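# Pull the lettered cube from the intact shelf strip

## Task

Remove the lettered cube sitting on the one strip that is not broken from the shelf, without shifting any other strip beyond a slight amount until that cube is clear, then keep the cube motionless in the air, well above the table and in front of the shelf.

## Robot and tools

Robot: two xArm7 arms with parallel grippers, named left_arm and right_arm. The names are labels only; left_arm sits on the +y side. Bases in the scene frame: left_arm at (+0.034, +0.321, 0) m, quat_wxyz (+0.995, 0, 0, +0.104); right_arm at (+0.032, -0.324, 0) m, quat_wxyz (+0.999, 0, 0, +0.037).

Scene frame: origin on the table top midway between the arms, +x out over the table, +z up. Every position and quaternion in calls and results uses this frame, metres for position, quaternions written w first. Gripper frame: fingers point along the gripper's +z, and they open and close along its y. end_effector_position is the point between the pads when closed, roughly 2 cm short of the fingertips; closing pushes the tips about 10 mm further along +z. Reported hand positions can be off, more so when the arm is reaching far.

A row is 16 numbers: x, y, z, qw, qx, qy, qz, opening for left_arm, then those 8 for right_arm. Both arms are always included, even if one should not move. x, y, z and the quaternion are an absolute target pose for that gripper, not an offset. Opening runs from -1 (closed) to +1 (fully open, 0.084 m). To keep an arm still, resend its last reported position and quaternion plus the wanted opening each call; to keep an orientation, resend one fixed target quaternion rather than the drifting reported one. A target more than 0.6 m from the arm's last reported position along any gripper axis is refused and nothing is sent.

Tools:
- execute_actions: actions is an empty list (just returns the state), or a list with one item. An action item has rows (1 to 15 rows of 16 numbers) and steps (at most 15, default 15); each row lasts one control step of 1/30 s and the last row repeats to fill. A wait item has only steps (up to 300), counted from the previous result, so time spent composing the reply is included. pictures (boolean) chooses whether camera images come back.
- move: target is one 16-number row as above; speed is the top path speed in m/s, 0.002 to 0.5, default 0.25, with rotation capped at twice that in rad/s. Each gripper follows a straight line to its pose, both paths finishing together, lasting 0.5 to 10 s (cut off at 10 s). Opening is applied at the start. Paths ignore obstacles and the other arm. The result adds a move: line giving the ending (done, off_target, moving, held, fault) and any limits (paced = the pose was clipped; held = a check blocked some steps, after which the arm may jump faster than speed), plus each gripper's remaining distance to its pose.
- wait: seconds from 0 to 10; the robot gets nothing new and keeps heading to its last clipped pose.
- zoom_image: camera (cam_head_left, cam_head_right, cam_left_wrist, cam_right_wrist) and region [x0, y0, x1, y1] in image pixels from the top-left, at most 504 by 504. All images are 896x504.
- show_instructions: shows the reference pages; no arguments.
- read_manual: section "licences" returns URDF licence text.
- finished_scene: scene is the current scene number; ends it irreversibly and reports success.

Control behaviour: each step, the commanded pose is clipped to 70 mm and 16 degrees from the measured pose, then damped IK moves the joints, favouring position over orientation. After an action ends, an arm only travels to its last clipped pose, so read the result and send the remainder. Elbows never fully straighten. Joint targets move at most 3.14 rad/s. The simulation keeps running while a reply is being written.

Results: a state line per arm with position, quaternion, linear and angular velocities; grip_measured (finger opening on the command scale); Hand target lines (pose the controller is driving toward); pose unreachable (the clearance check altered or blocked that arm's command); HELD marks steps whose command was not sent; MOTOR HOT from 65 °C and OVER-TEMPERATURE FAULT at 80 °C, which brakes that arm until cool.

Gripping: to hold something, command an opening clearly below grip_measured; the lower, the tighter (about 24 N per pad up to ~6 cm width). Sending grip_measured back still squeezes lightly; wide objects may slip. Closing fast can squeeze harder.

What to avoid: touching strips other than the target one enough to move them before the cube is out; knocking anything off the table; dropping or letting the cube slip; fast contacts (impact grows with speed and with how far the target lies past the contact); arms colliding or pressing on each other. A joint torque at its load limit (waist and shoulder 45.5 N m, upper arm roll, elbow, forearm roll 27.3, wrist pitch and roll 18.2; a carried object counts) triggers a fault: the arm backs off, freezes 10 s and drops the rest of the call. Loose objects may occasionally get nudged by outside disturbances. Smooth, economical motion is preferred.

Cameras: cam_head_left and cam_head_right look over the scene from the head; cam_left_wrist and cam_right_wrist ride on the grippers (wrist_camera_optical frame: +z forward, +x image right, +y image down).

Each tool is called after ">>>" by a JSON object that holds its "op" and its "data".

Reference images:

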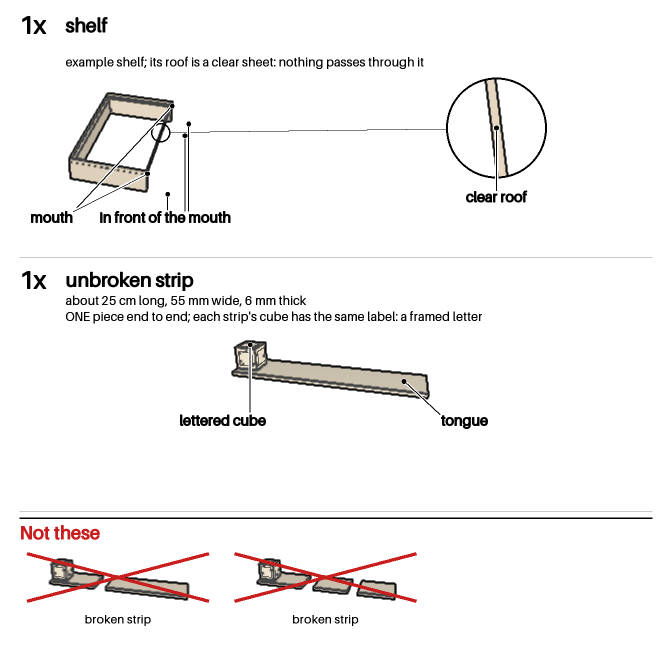

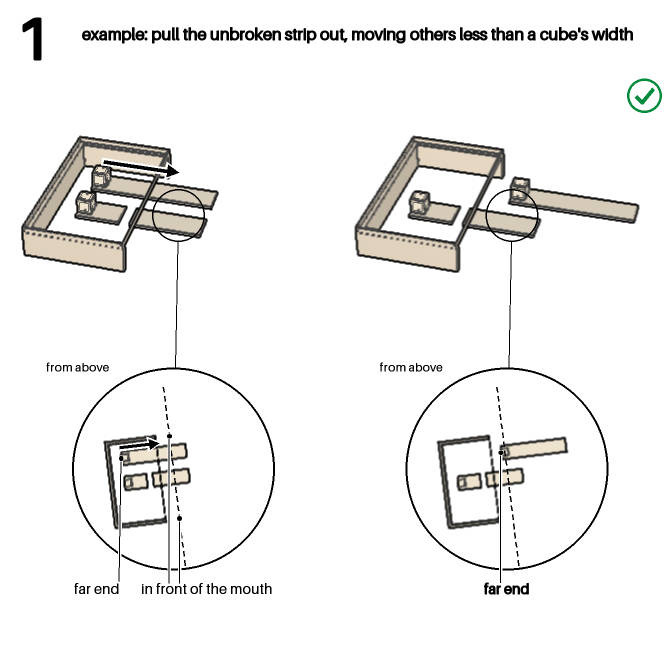

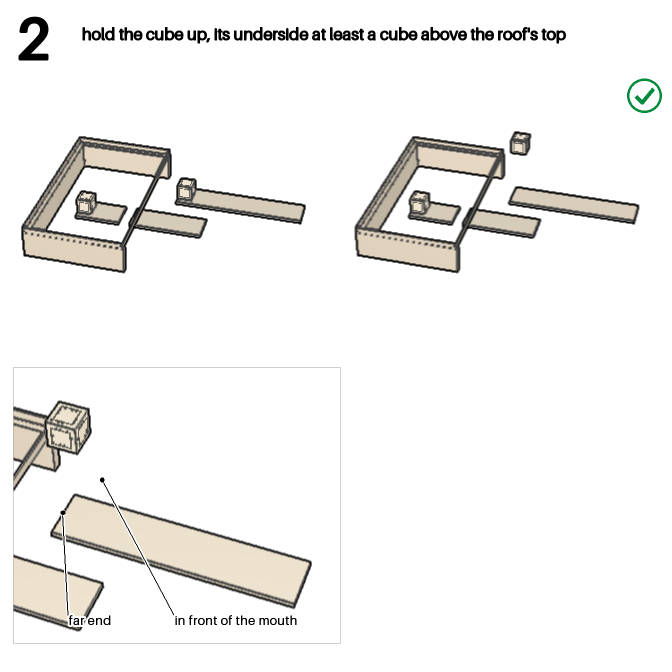

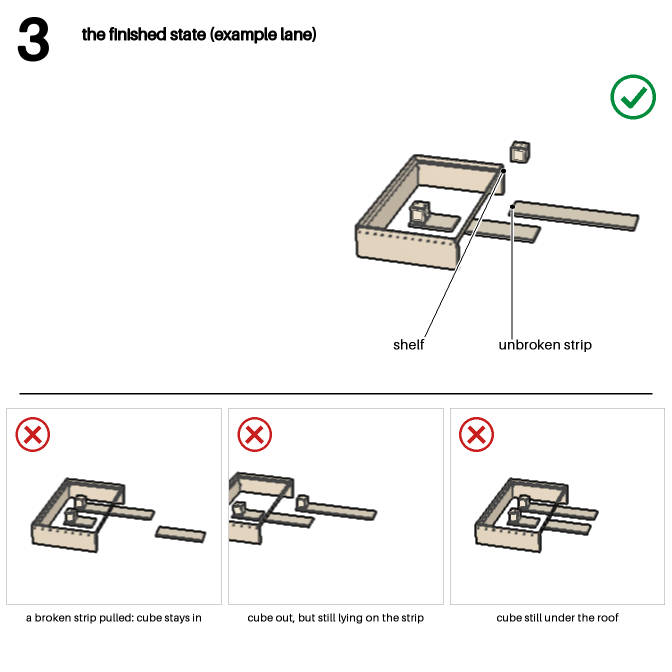

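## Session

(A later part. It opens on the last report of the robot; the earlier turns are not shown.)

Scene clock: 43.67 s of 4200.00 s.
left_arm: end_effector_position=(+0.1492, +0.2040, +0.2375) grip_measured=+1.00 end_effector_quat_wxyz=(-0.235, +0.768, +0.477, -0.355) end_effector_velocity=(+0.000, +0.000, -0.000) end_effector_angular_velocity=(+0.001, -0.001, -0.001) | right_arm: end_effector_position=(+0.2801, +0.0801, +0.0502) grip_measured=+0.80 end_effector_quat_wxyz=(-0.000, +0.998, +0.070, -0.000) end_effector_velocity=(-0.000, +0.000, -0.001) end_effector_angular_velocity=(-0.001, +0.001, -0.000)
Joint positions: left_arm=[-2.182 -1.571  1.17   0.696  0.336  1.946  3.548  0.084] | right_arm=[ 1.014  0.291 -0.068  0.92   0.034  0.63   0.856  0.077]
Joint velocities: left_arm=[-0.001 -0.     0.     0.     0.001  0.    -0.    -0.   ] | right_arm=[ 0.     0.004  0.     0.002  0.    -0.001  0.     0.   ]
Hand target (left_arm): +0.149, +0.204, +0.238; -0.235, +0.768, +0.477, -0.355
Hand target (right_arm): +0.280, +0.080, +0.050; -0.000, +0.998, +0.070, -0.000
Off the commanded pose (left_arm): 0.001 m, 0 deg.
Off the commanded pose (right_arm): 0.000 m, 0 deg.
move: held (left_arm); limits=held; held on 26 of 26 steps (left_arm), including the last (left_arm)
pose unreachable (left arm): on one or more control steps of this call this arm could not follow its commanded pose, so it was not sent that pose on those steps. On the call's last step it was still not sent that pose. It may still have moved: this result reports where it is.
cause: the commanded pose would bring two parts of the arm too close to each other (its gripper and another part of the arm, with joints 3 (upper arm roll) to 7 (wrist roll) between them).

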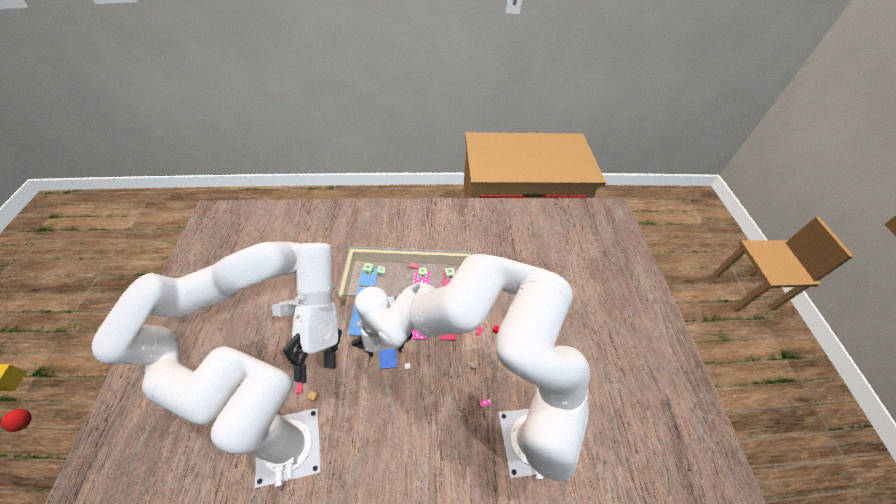

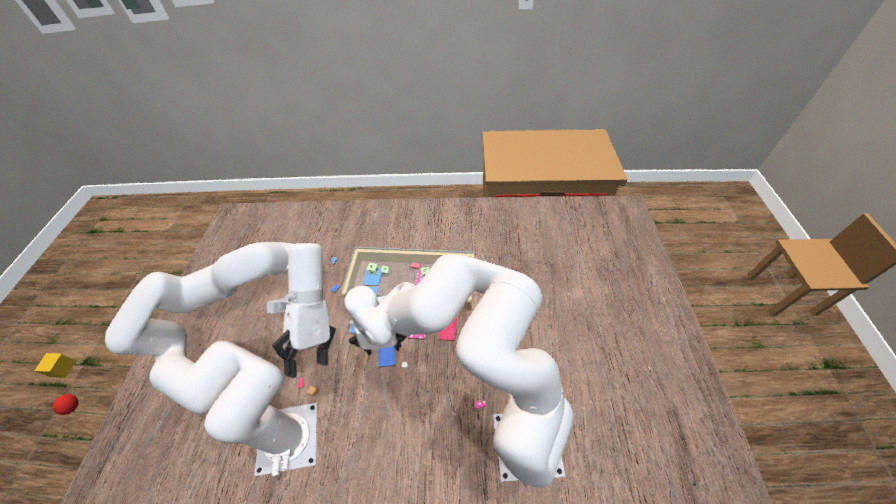

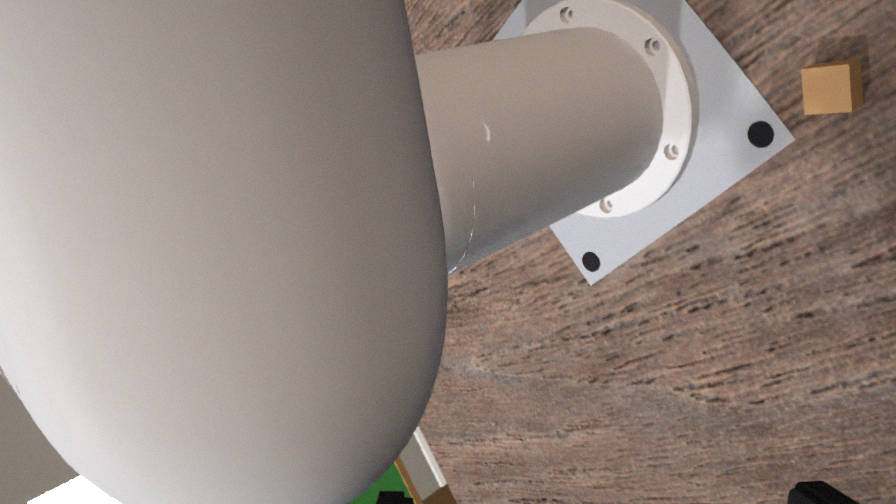

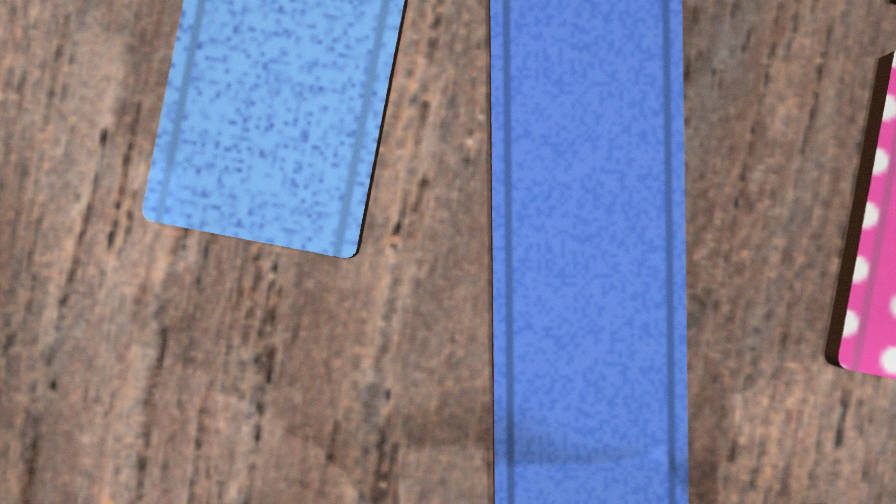

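Centered enough.

>>> {"op": "move", "data": {"target": [0.149,0.204,0.238,-0.235,0.768,0.477,-0.355,1,0.28,0.078,0.023,0,0.9976,0.07,0,0.8], "speed": 0.04}}

>>> {"op": "move", "data": {"target": [0.149,0.204,0.238,-0.235,0.768,0.477,-0.355,1,0.28,0.078,0.024,0,0.9976,0.07,0,-1]}}

>>> {"op": "move", "data": {"target": [0.149,0.204,0.238,-0.235,0.768,0.477,-0.355,1,0.28,0.065,0.06,0,0.9976,0.07,0,-1], "speed": 0.04}}

>>> {"op": "move", "data": {"target": [0.149,0.204,0.238,-0.235,0.768,0.477,-0.355,1,0.405,0.08,0.06,0,0.9976,0.07,0,-1], "speed": 0.04}}

Scene clock: 48.67 s of 4200.00 s.
left_arm: end_effector_position=(+0.1492, +0.2040, +0.2375) grip_measured=+1.00 end_effector_quat_wxyz=(-0.235, +0.768, +0.477, -0.355) end_effector_velocity=(-0.000, +0.000, +0.000) end_effector_angular_velocity=(+0.000, +0.000, -0.001) | right_arm: end_effector_position=(+0.2801, +0.0783, +0.0232) grip_measured=+0.80 end_effector_quat_wxyz=(-0.000, +0.998, +0.070, +0.000) end_effector_velocity=(+0.001, +0.001, +0.000) end_effector_angular_velocity=(+0.003, -0.002, +0.002)
Joint positions: left_arm=[-2.182 -1.571  1.17   0.696  0.336  1.946  3.548  0.084] | right_arm=[ 1.009  0.351 -0.064  0.908  0.042  0.558  0.848  0.077]
Joint velocities: left_arm=[-0.    -0.    -0.    -0.    -0.001  0.001 -0.     0.   ] | right_arm=[ 0.     0.001  0.     0.001 -0.    -0.003 -0.001 -0.   ]
Hand target (left_arm): +0.149, +0.204, +0.238; -0.235, +0.768, +0.477, -0.355
Hand target (right_arm): +0.280, +0.078, +0.023; -0.000, +0.998, +0.070, -0.000
Off the commanded pose (left_arm): 0.001 m, 0 deg.
Off the commanded pose (right_arm): 0.000 m, 0 deg.
After step 90, 1.03 s passed at rest.
move: held (left_arm); limits=held; held on 29 of 29 steps (left_arm), including the last (left_arm)
pose unreachable (left arm): on one or more control steps of this call this arm could not follow its commanded pose, so it was not sent that pose on those steps. On the call's last step it was still not sent that pose. It may still have moved: this result reports where it is.
cause: the commanded pose would bring two parts of the arm too close to each other (its gripper and another part of the arm, with joints 3 (upper arm roll) to 7 (wrist roll) between them).

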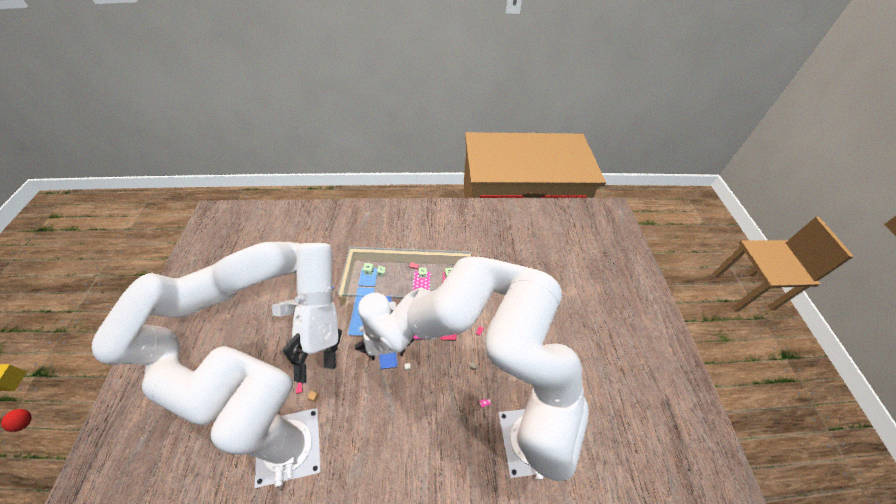

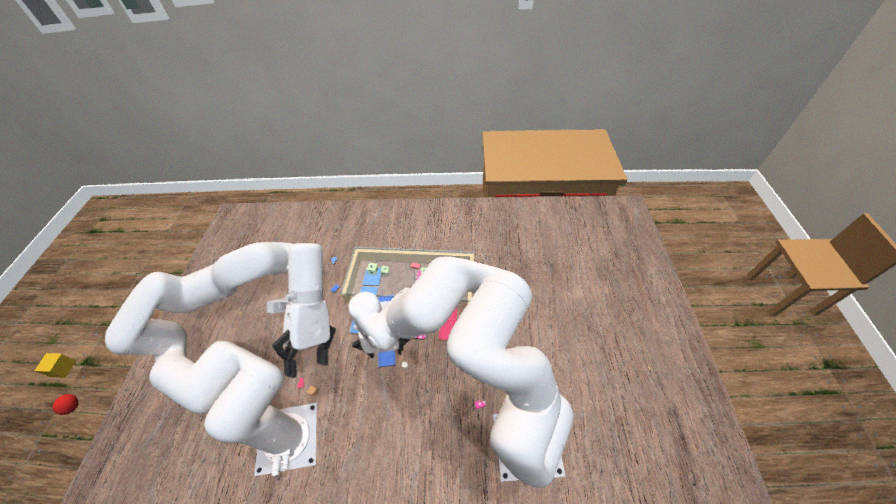

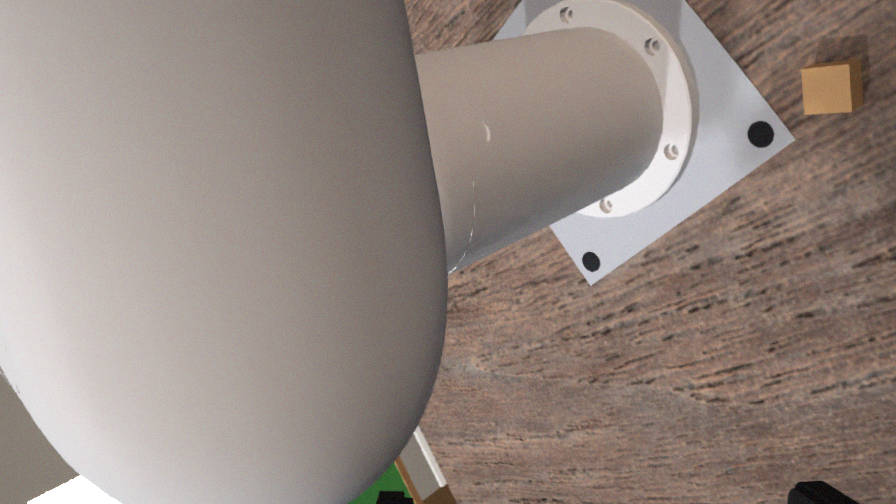

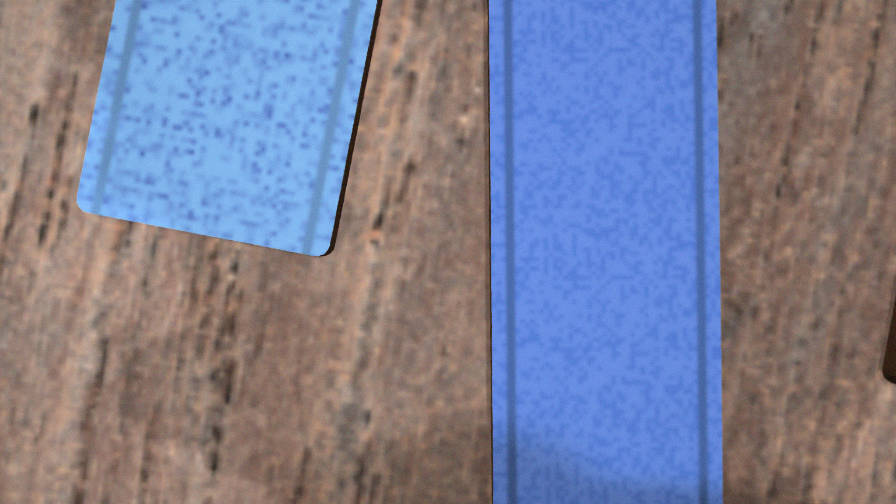

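Scene clock: 49.60 s of 4200.00 s.
left_arm: end_effector_position=(+0.1492, +0.2040, +0.2375) grip_measured=+1.00 end_effector_quat_wxyz=(-0.235, +0.768, +0.477, -0.355) end_effector_velocity=(+0.000, -0.000, +0.000) end_effector_angular_velocity=(-0.000, -0.000, +0.001) | right_arm: end_effector_position=(+0.2800, +0.0780, +0.0240) grip_measured=+0.13 end_effector_quat_wxyz=(+0.000, +0.998, +0.070, -0.000) end_effector_velocity=(-0.000, +0.000, -0.000) end_effector_angular_velocity=(-0.000, +0.000, +0.001)
Joint positions: left_arm=[-2.182 -1.571  1.17   0.696  0.336  1.946  3.548  0.084] | right_arm=[ 1.009  0.349 -0.065  0.908  0.042  0.56   0.848  0.05 ]
Joint velocities: left_arm=[-0.    -0.    -0.     0.     0.    -0.001 -0.     0.   ] | right_arm=[ 0.001 -0.    -0.    -0.    -0.     0.     0.     0.   ]
Hand target (left_arm): +0.149, +0.204, +0.238; -0.235, +0.768, +0.477, -0.355
Hand target (right_arm): +0.280, +0.078, +0.024; +0.000, +0.998, +0.070, +0.000
Off the commanded pose (left_arm): 0.001 m, 0 deg.
Off the commanded pose (right_arm): 0.000 m, 0 deg.
move: held (left_arm); limits=held; held on 20 of 21 steps (left_arm), including the last (left_arm)
pose unreachable (left arm): on one or more control steps of this call this arm could not follow its commanded pose, so it was not sent that pose on those steps. On the call's last step it was still not sent that pose. It may still have moved: this result reports where it is.
cause: the commanded pose would bring two parts of the arm too close to each other (its gripper and another part of the arm, with joints 3 (upper arm roll) to 7 (wrist roll) between them).

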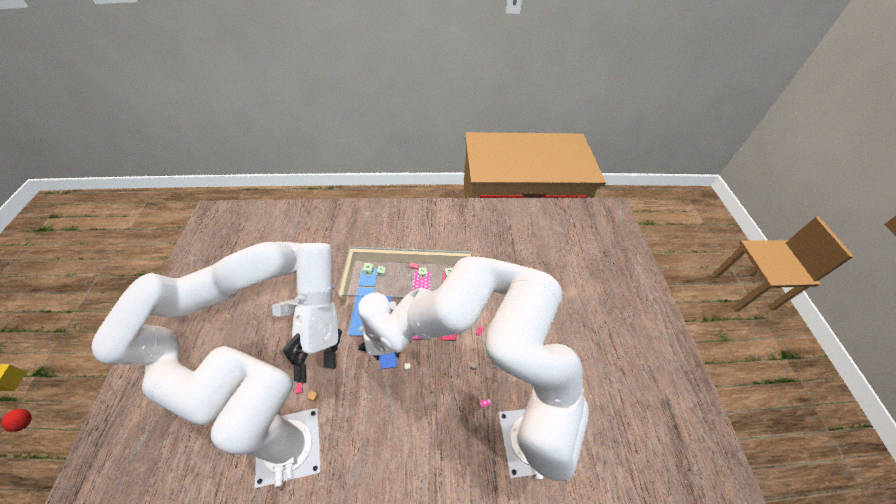

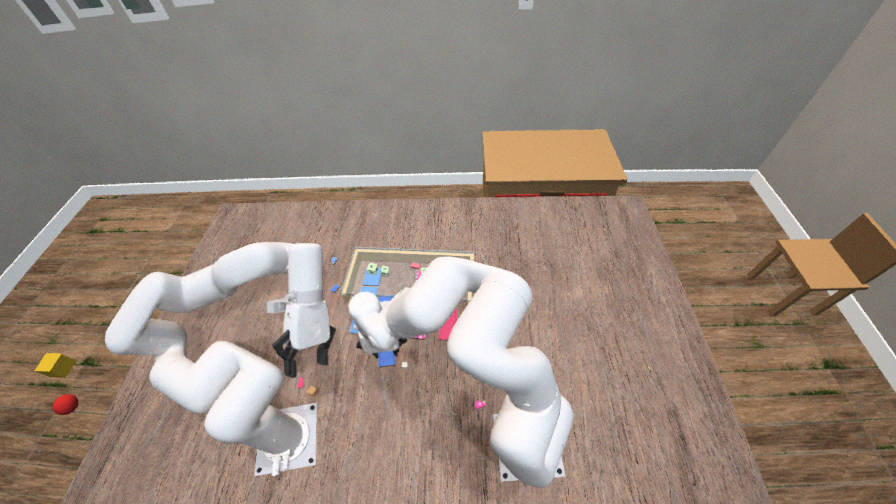

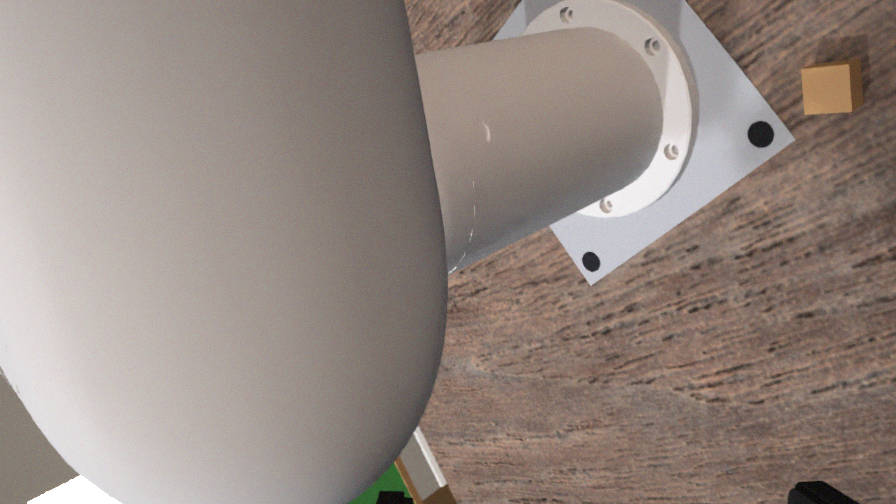

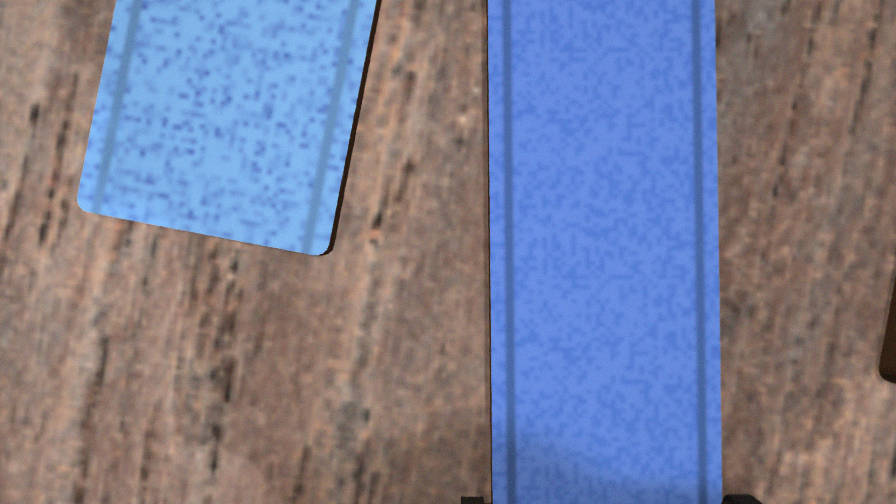

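Scene clock: 51.10 s of 4200.00 s.
left_arm: end_effector_position=(+0.1492, +0.2040, +0.2375) grip_measured=+1.00 end_effector_quat_wxyz=(-0.235, +0.768, +0.477, -0.355) end_effector_velocity=(+0.000, -0.000, -0.000) end_effector_angular_velocity=(-0.001, +0.000, +0.002) | right_arm: end_effector_position=(+0.2800, +0.0648, +0.0598) grip_measured=+0.13 end_effector_quat_wxyz=(+0.000, +0.998, +0.070, +0.000) end_effector_velocity=(-0.001, -0.001, +0.000) end_effector_angular_velocity=(-0.003, +0.001, +0.002)
Joint positions: left_arm=[-2.182 -1.571  1.17   0.696  0.336  1.946  3.548  0.084] | right_arm=[ 1.005  0.235 -0.076  0.874  0.029  0.64   0.842  0.05 ]
Joint velocities: left_arm=[ 0.001 -0.001  0.    -0.     0.    -0.001 -0.     0.   ] | right_arm=[ 0.    -0.002  0.    -0.002 -0.001  0.003 -0.001 -0.   ]
Hand target (left_arm): +0.149, +0.204, +0.238; -0.235, +0.768, +0.477, -0.355
Hand target (right_arm): +0.280, +0.065, +0.060; +0.000, +0.998, +0.070, +0.000
Off the commanded pose (left_arm): 0.001 m, 0 deg.
Off the commanded pose (right_arm): 0.000 m, 0 deg.
move: held (left_arm); limits=held; held on 38 of 38 steps (left_arm), including the last (left_arm)
pose unreachable (left arm): on one or more control steps of this call this arm could not follow its commanded pose, so it was not sent that pose on those steps. On the call's last step it was still not sent that pose. It may still have moved: this result reports where it is.
cause: the commanded pose would bring two parts of the arm too close to each other (its gripper and another part of the arm, with joints 3 (upper arm roll) to 7 (wrist roll) between them).

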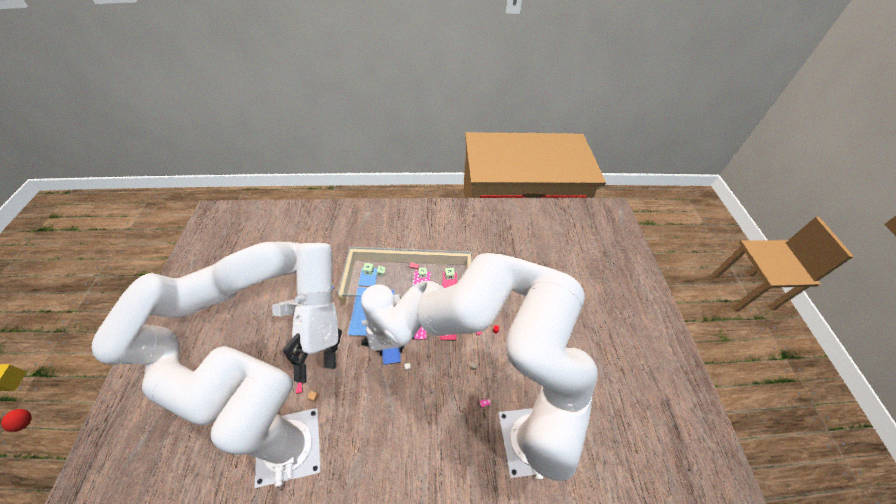

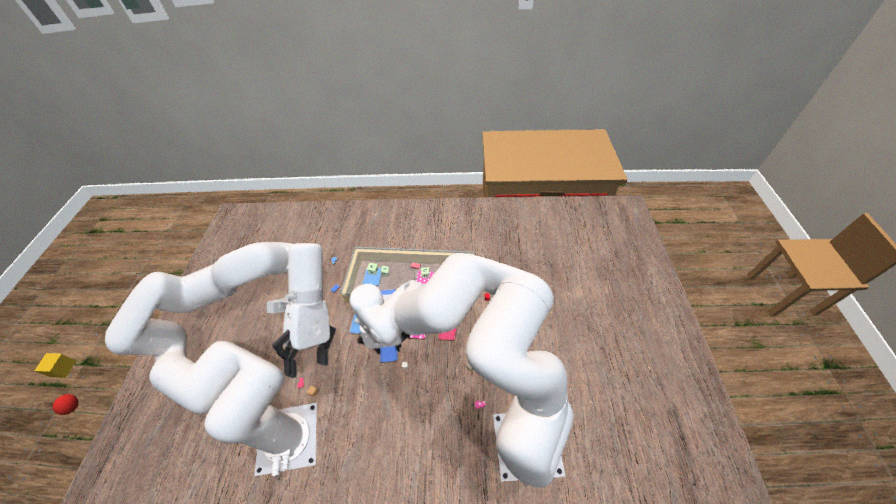

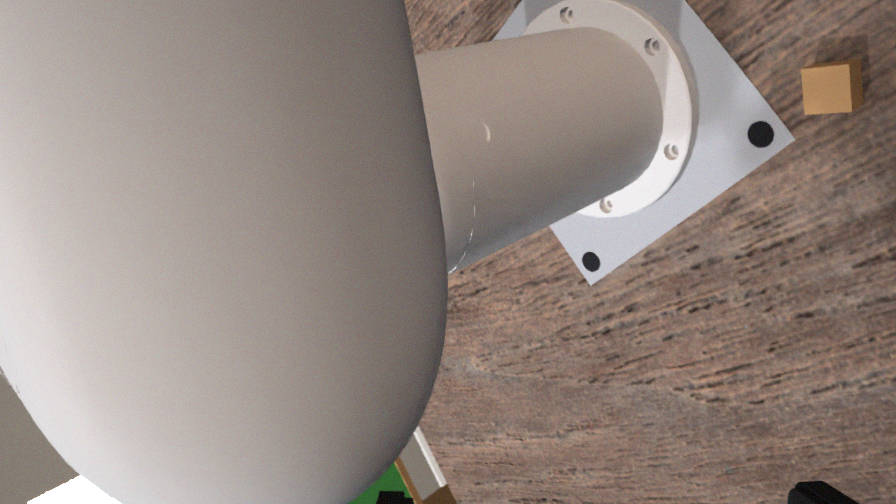

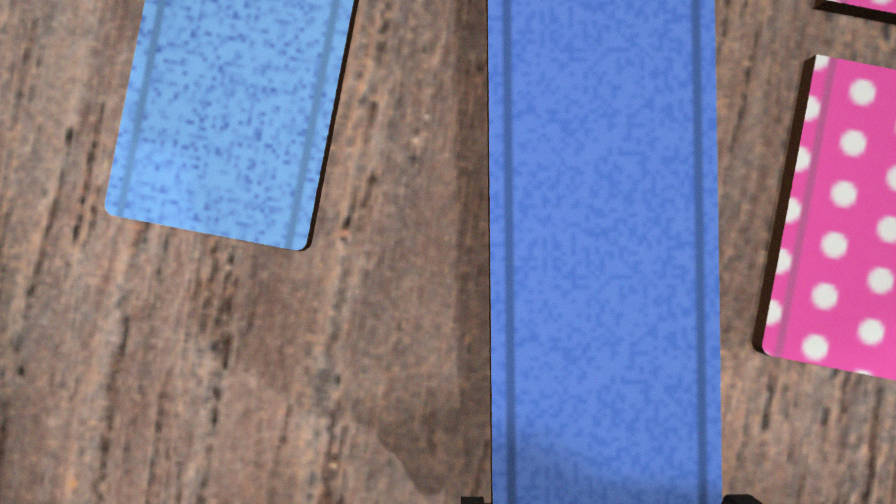

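Scene clock: 54.77 s of 4200.00 s.
left_arm: end_effector_position=(+0.1490, +0.2040, +0.2380) grip_measured=+1.00 end_effector_quat_wxyz=(-0.235, +0.769, +0.477, -0.355) end_effector_velocity=(-0.000, +0.000, -0.000) end_effector_angular_velocity=(+0.000, +0.001, +0.000) | right_arm: end_effector_position=(+0.4048, +0.0803, +0.0602) grip_measured=+0.13 end_effector_quat_wxyz=(-0.000, +0.998, +0.070, -0.000) end_effector_velocity=(-0.001, +0.002, +0.000) end_effector_angular_velocity=(+0.001, +0.001, +0.004)
Joint positions: left_arm=[-2.182 -1.571  1.168  0.696  0.334  1.946  3.547  0.084] | right_arm=[ 0.855  0.476 -0.113  1.243  0.075  0.771  0.635  0.05 ]
Joint velocities: left_arm=[ 0.     0.     0.001 -0.    -0.    -0.     0.    -0.   ] | right_arm=[ 0.001  0.002  0.003  0.004  0.     0.002 -0.001  0.   ]
Hand target (left_arm): +0.149, +0.204, +0.238; -0.235, +0.769, +0.477, -0.355
Hand target (right_arm): +0.405, +0.080, +0.060; -0.000, +0.998, +0.070, -0.000
Off the commanded pose (left_arm): 0.000 m, 0 deg.
Off the commanded pose (right_arm): 0.000 m, 0 deg.
move: done

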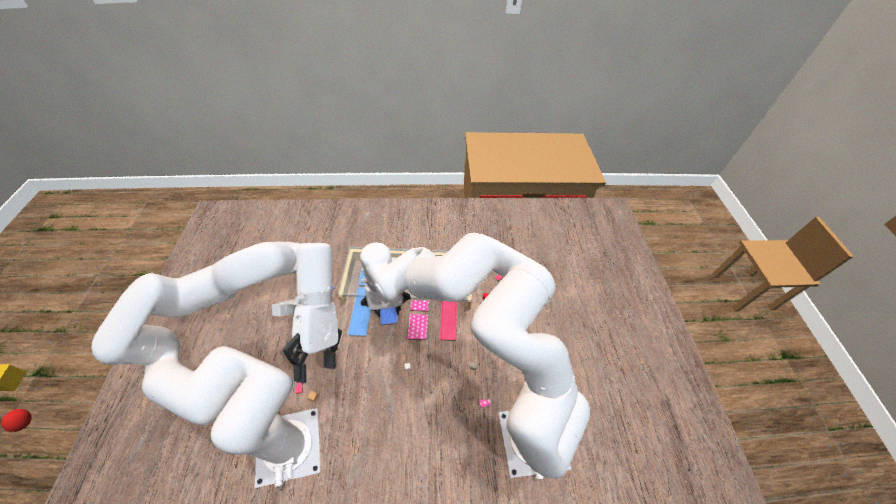

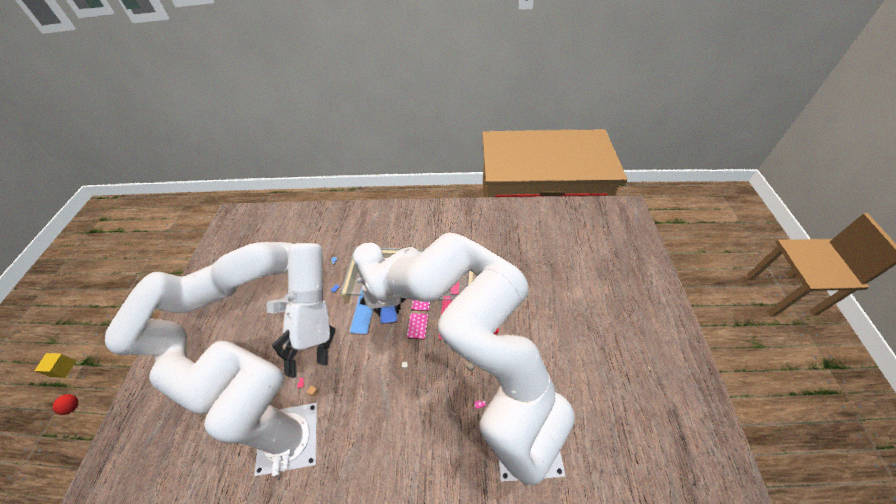

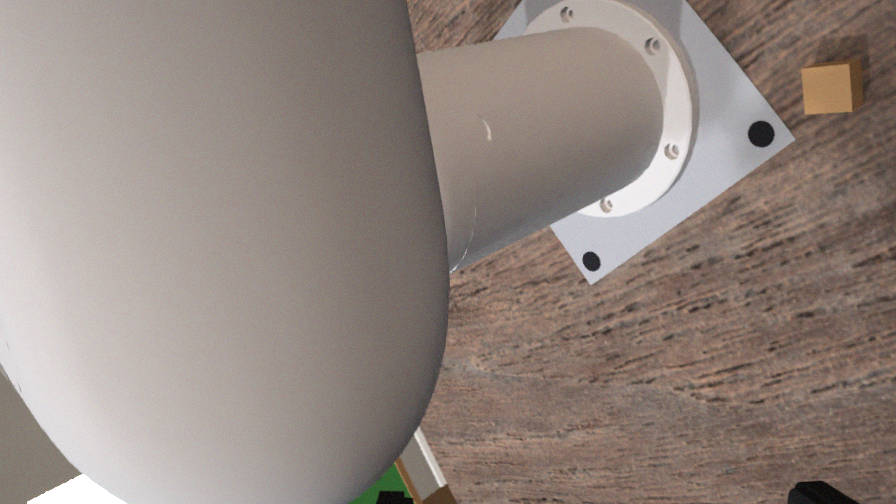

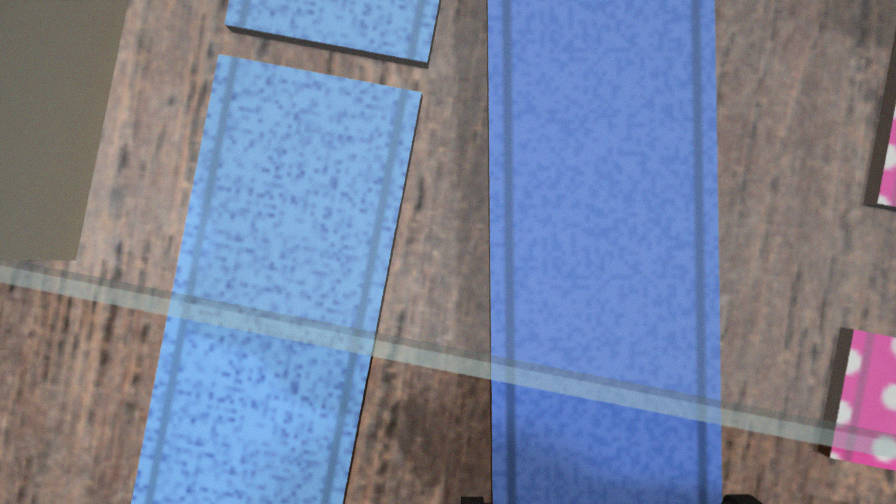

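>>> {"op": "move", "data": {"target": [0.149,0.204,0.238,-0.235,0.768,0.477,-0.355,1,0.405,0.08,0.06,0.004,0.996,0.07,-0.052,-1], "speed": 0.03}}

>>> {"op": "move", "data": {"target": [0.149,0.204,0.238,-0.235,0.768,0.477,-0.355,1,0.27,0.055,0.06,0.004,0.996,0.07,-0.052,-1], "speed": 0.03}}

>>> {"op": "zoom_image", "data": {"camera": "cam_head_right", "region": [300,220,500,340]}}

Scene clock: 60.67 s of 4200.00 s.
left_arm: end_effector_position=(+0.1490, +0.2040, +0.2380) grip_measured=+1.00 end_effector_quat_wxyz=(-0.235, +0.769, +0.477, -0.355) end_effector_velocity=(+0.000, +0.000, -0.000) end_effector_angular_velocity=(-0.000, +0.000, +0.000) | right_arm: end_effector_position=(+0.4050, +0.0800, +0.0601) grip_measured=+0.13 end_effector_quat_wxyz=(+0.004, +0.996, +0.070, -0.052) end_effector_velocity=(-0.001, -0.000, -0.001) end_effector_angular_velocity=(-0.003, +0.007, +0.001)
Joint positions: left_arm=[-2.182 -1.571  1.168  0.696  0.334  1.946  3.547  0.084] | right_arm=[ 0.803  0.526 -0.085  1.344  0.135  0.906  0.574  0.05 ]
Joint velocities: left_arm=[ 0. -0.  0. -0.  0. -0.  0.  0.] | right_arm=[-0.001  0.003  0.001  0.004  0.002  0.008 -0.003 -0.   ]
Hand target (left_arm): +0.149, +0.204, +0.238; -0.235, +0.769, +0.477, -0.355
Hand target (right_arm): +0.405, +0.080, +0.060; +0.004, +0.996, +0.070, -0.052
Off the commanded pose (left_arm): 0.000 m, 0 deg.
Off the commanded pose (right_arm): 0.000 m, 0 deg.
After step 90, 0.93 s passed at rest.
move: done

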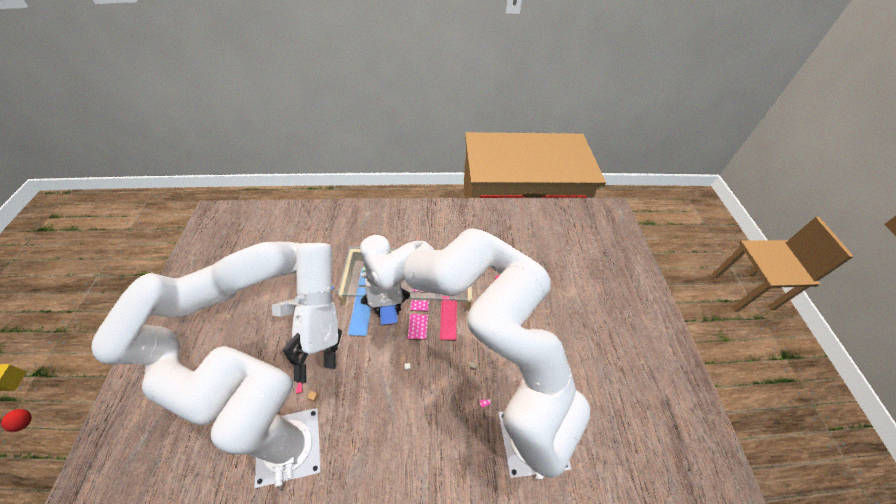

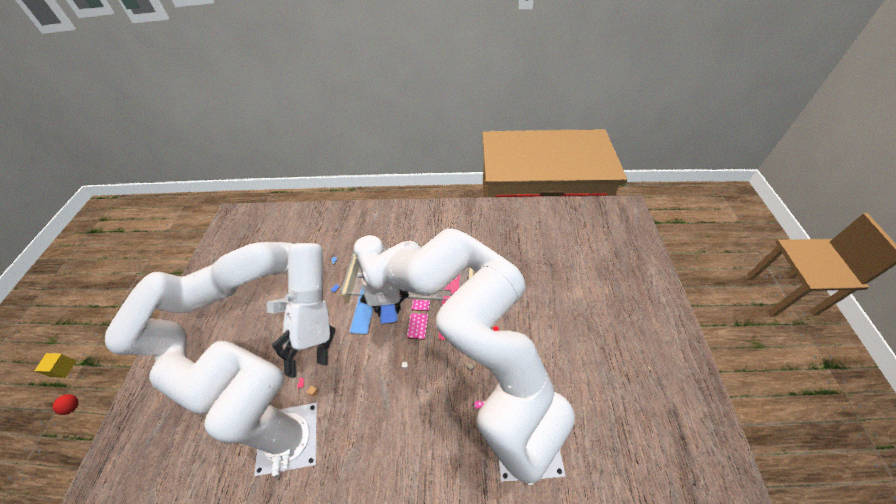

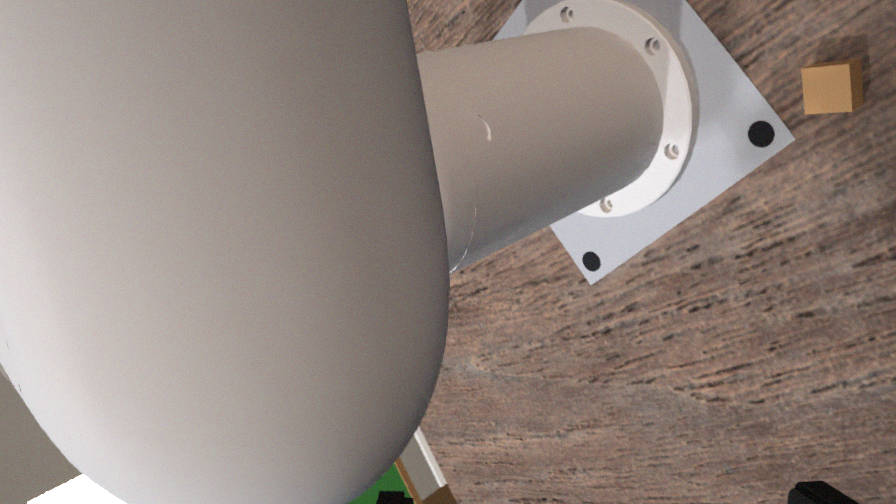

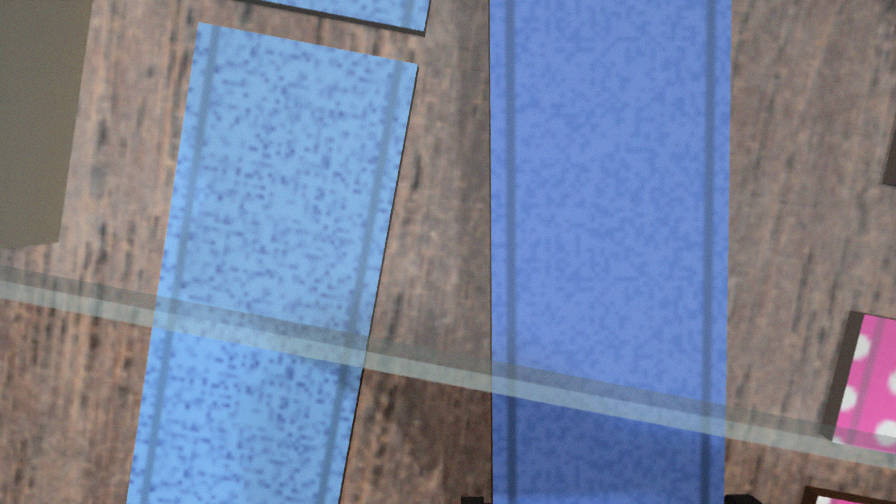

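Scene clock: 65.53 s of 4200.00 s.
left_arm: end_effector_position=(+0.1490, +0.2040, +0.2380) grip_measured=+1.00 end_effector_quat_wxyz=(-0.235, +0.769, +0.477, -0.355) end_effector_velocity=(+0.000, +0.000, +0.000) end_effector_angular_velocity=(+0.000, -0.000, +0.000) | right_arm: end_effector_position=(+0.2702, +0.0548, +0.0597) grip_measured=+0.13 end_effector_quat_wxyz=(+0.004, +0.996, +0.070, -0.052) end_effector_velocity=(-0.000, -0.000, +0.000) end_effector_angular_velocity=(+0.001, -0.001, -0.001)
Joint positions: left_arm=[-2.182 -1.571  1.168  0.696  0.334  1.946  3.547  0.084] | right_arm=[ 0.941  0.236 -0.035  0.892  0.127  0.731  0.743  0.05 ]
Joint velocities: left_arm=[ 0.001  0.    -0.001 -0.    -0.     0.    -0.     0.   ] | right_arm=[ 0.001 -0.003 -0.001 -0.002 -0.    -0.001  0.001 -0.   ]
Hand target (left_arm): +0.149, +0.204, +0.238; -0.235, +0.769, +0.477, -0.355
Hand target (right_arm): +0.270, +0.055, +0.060; +0.004, +0.996, +0.070, -0.052
Off the commanded pose (left_arm): 0.000 m, 0 deg.
Off the commanded pose (right_arm): 0.000 m, 0 deg.
move: done

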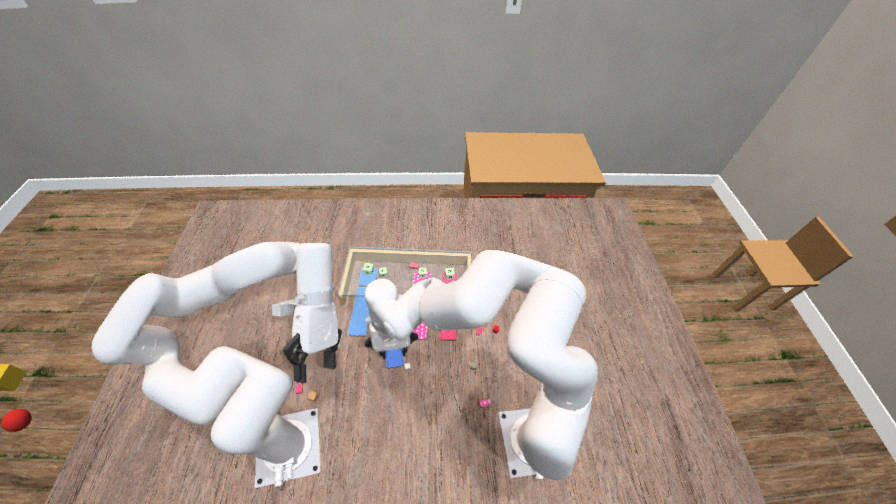

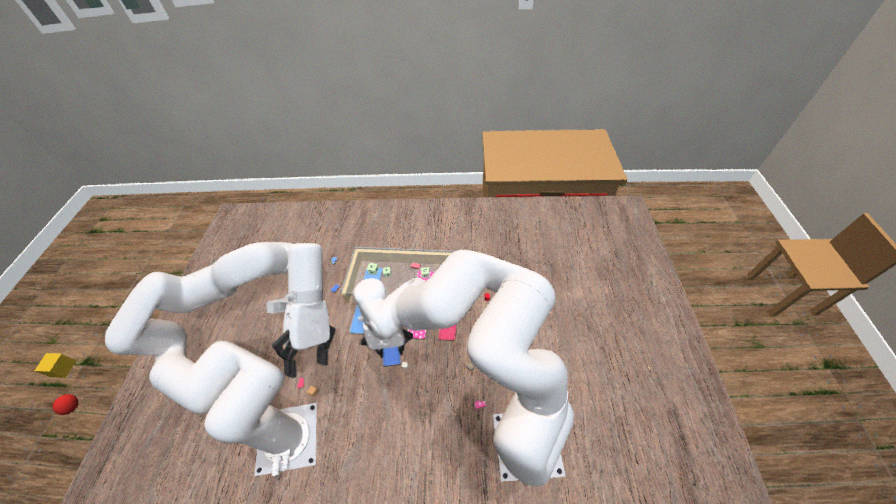

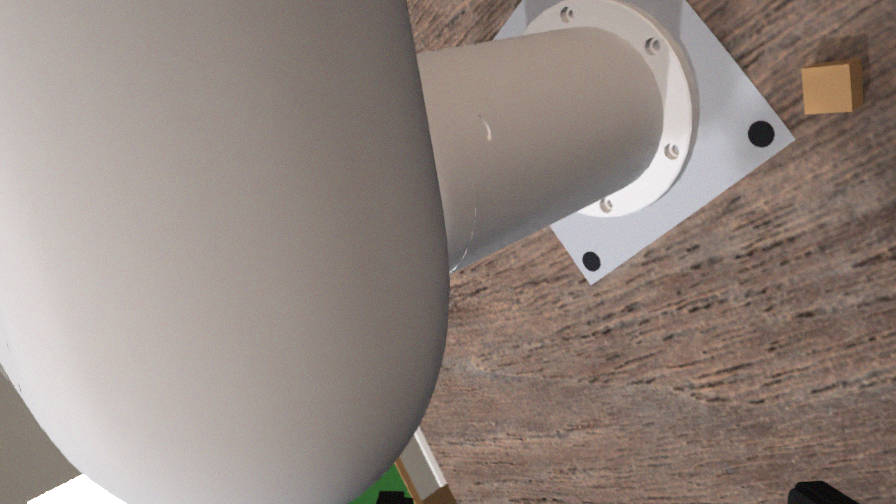

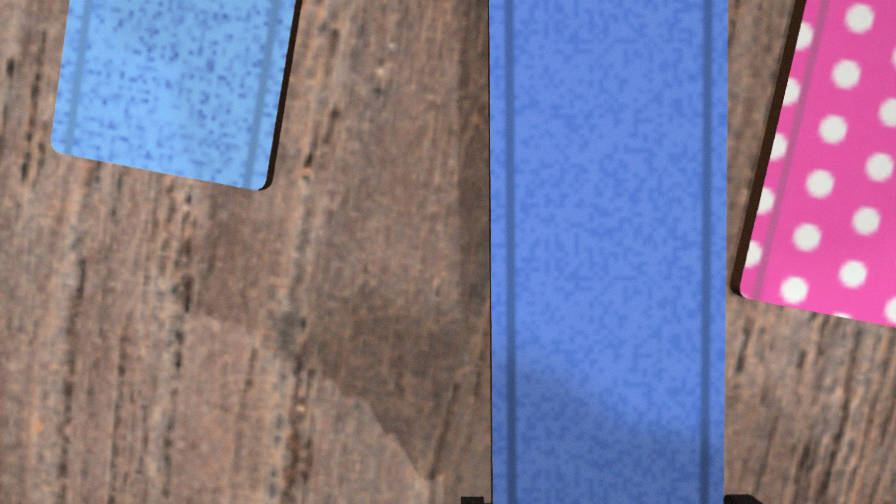

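Region (300, 220, 500, 340) of cam_head_right's 896x504 image, scaled by 2.520, with more detail than that image has; it fills the top 302 rows of this view, and the rest is white.

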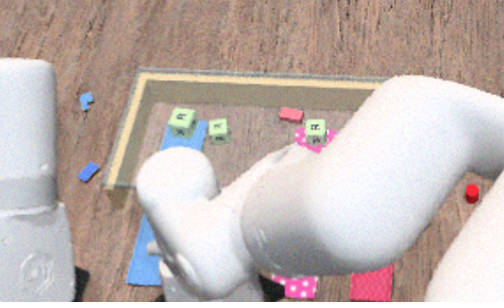

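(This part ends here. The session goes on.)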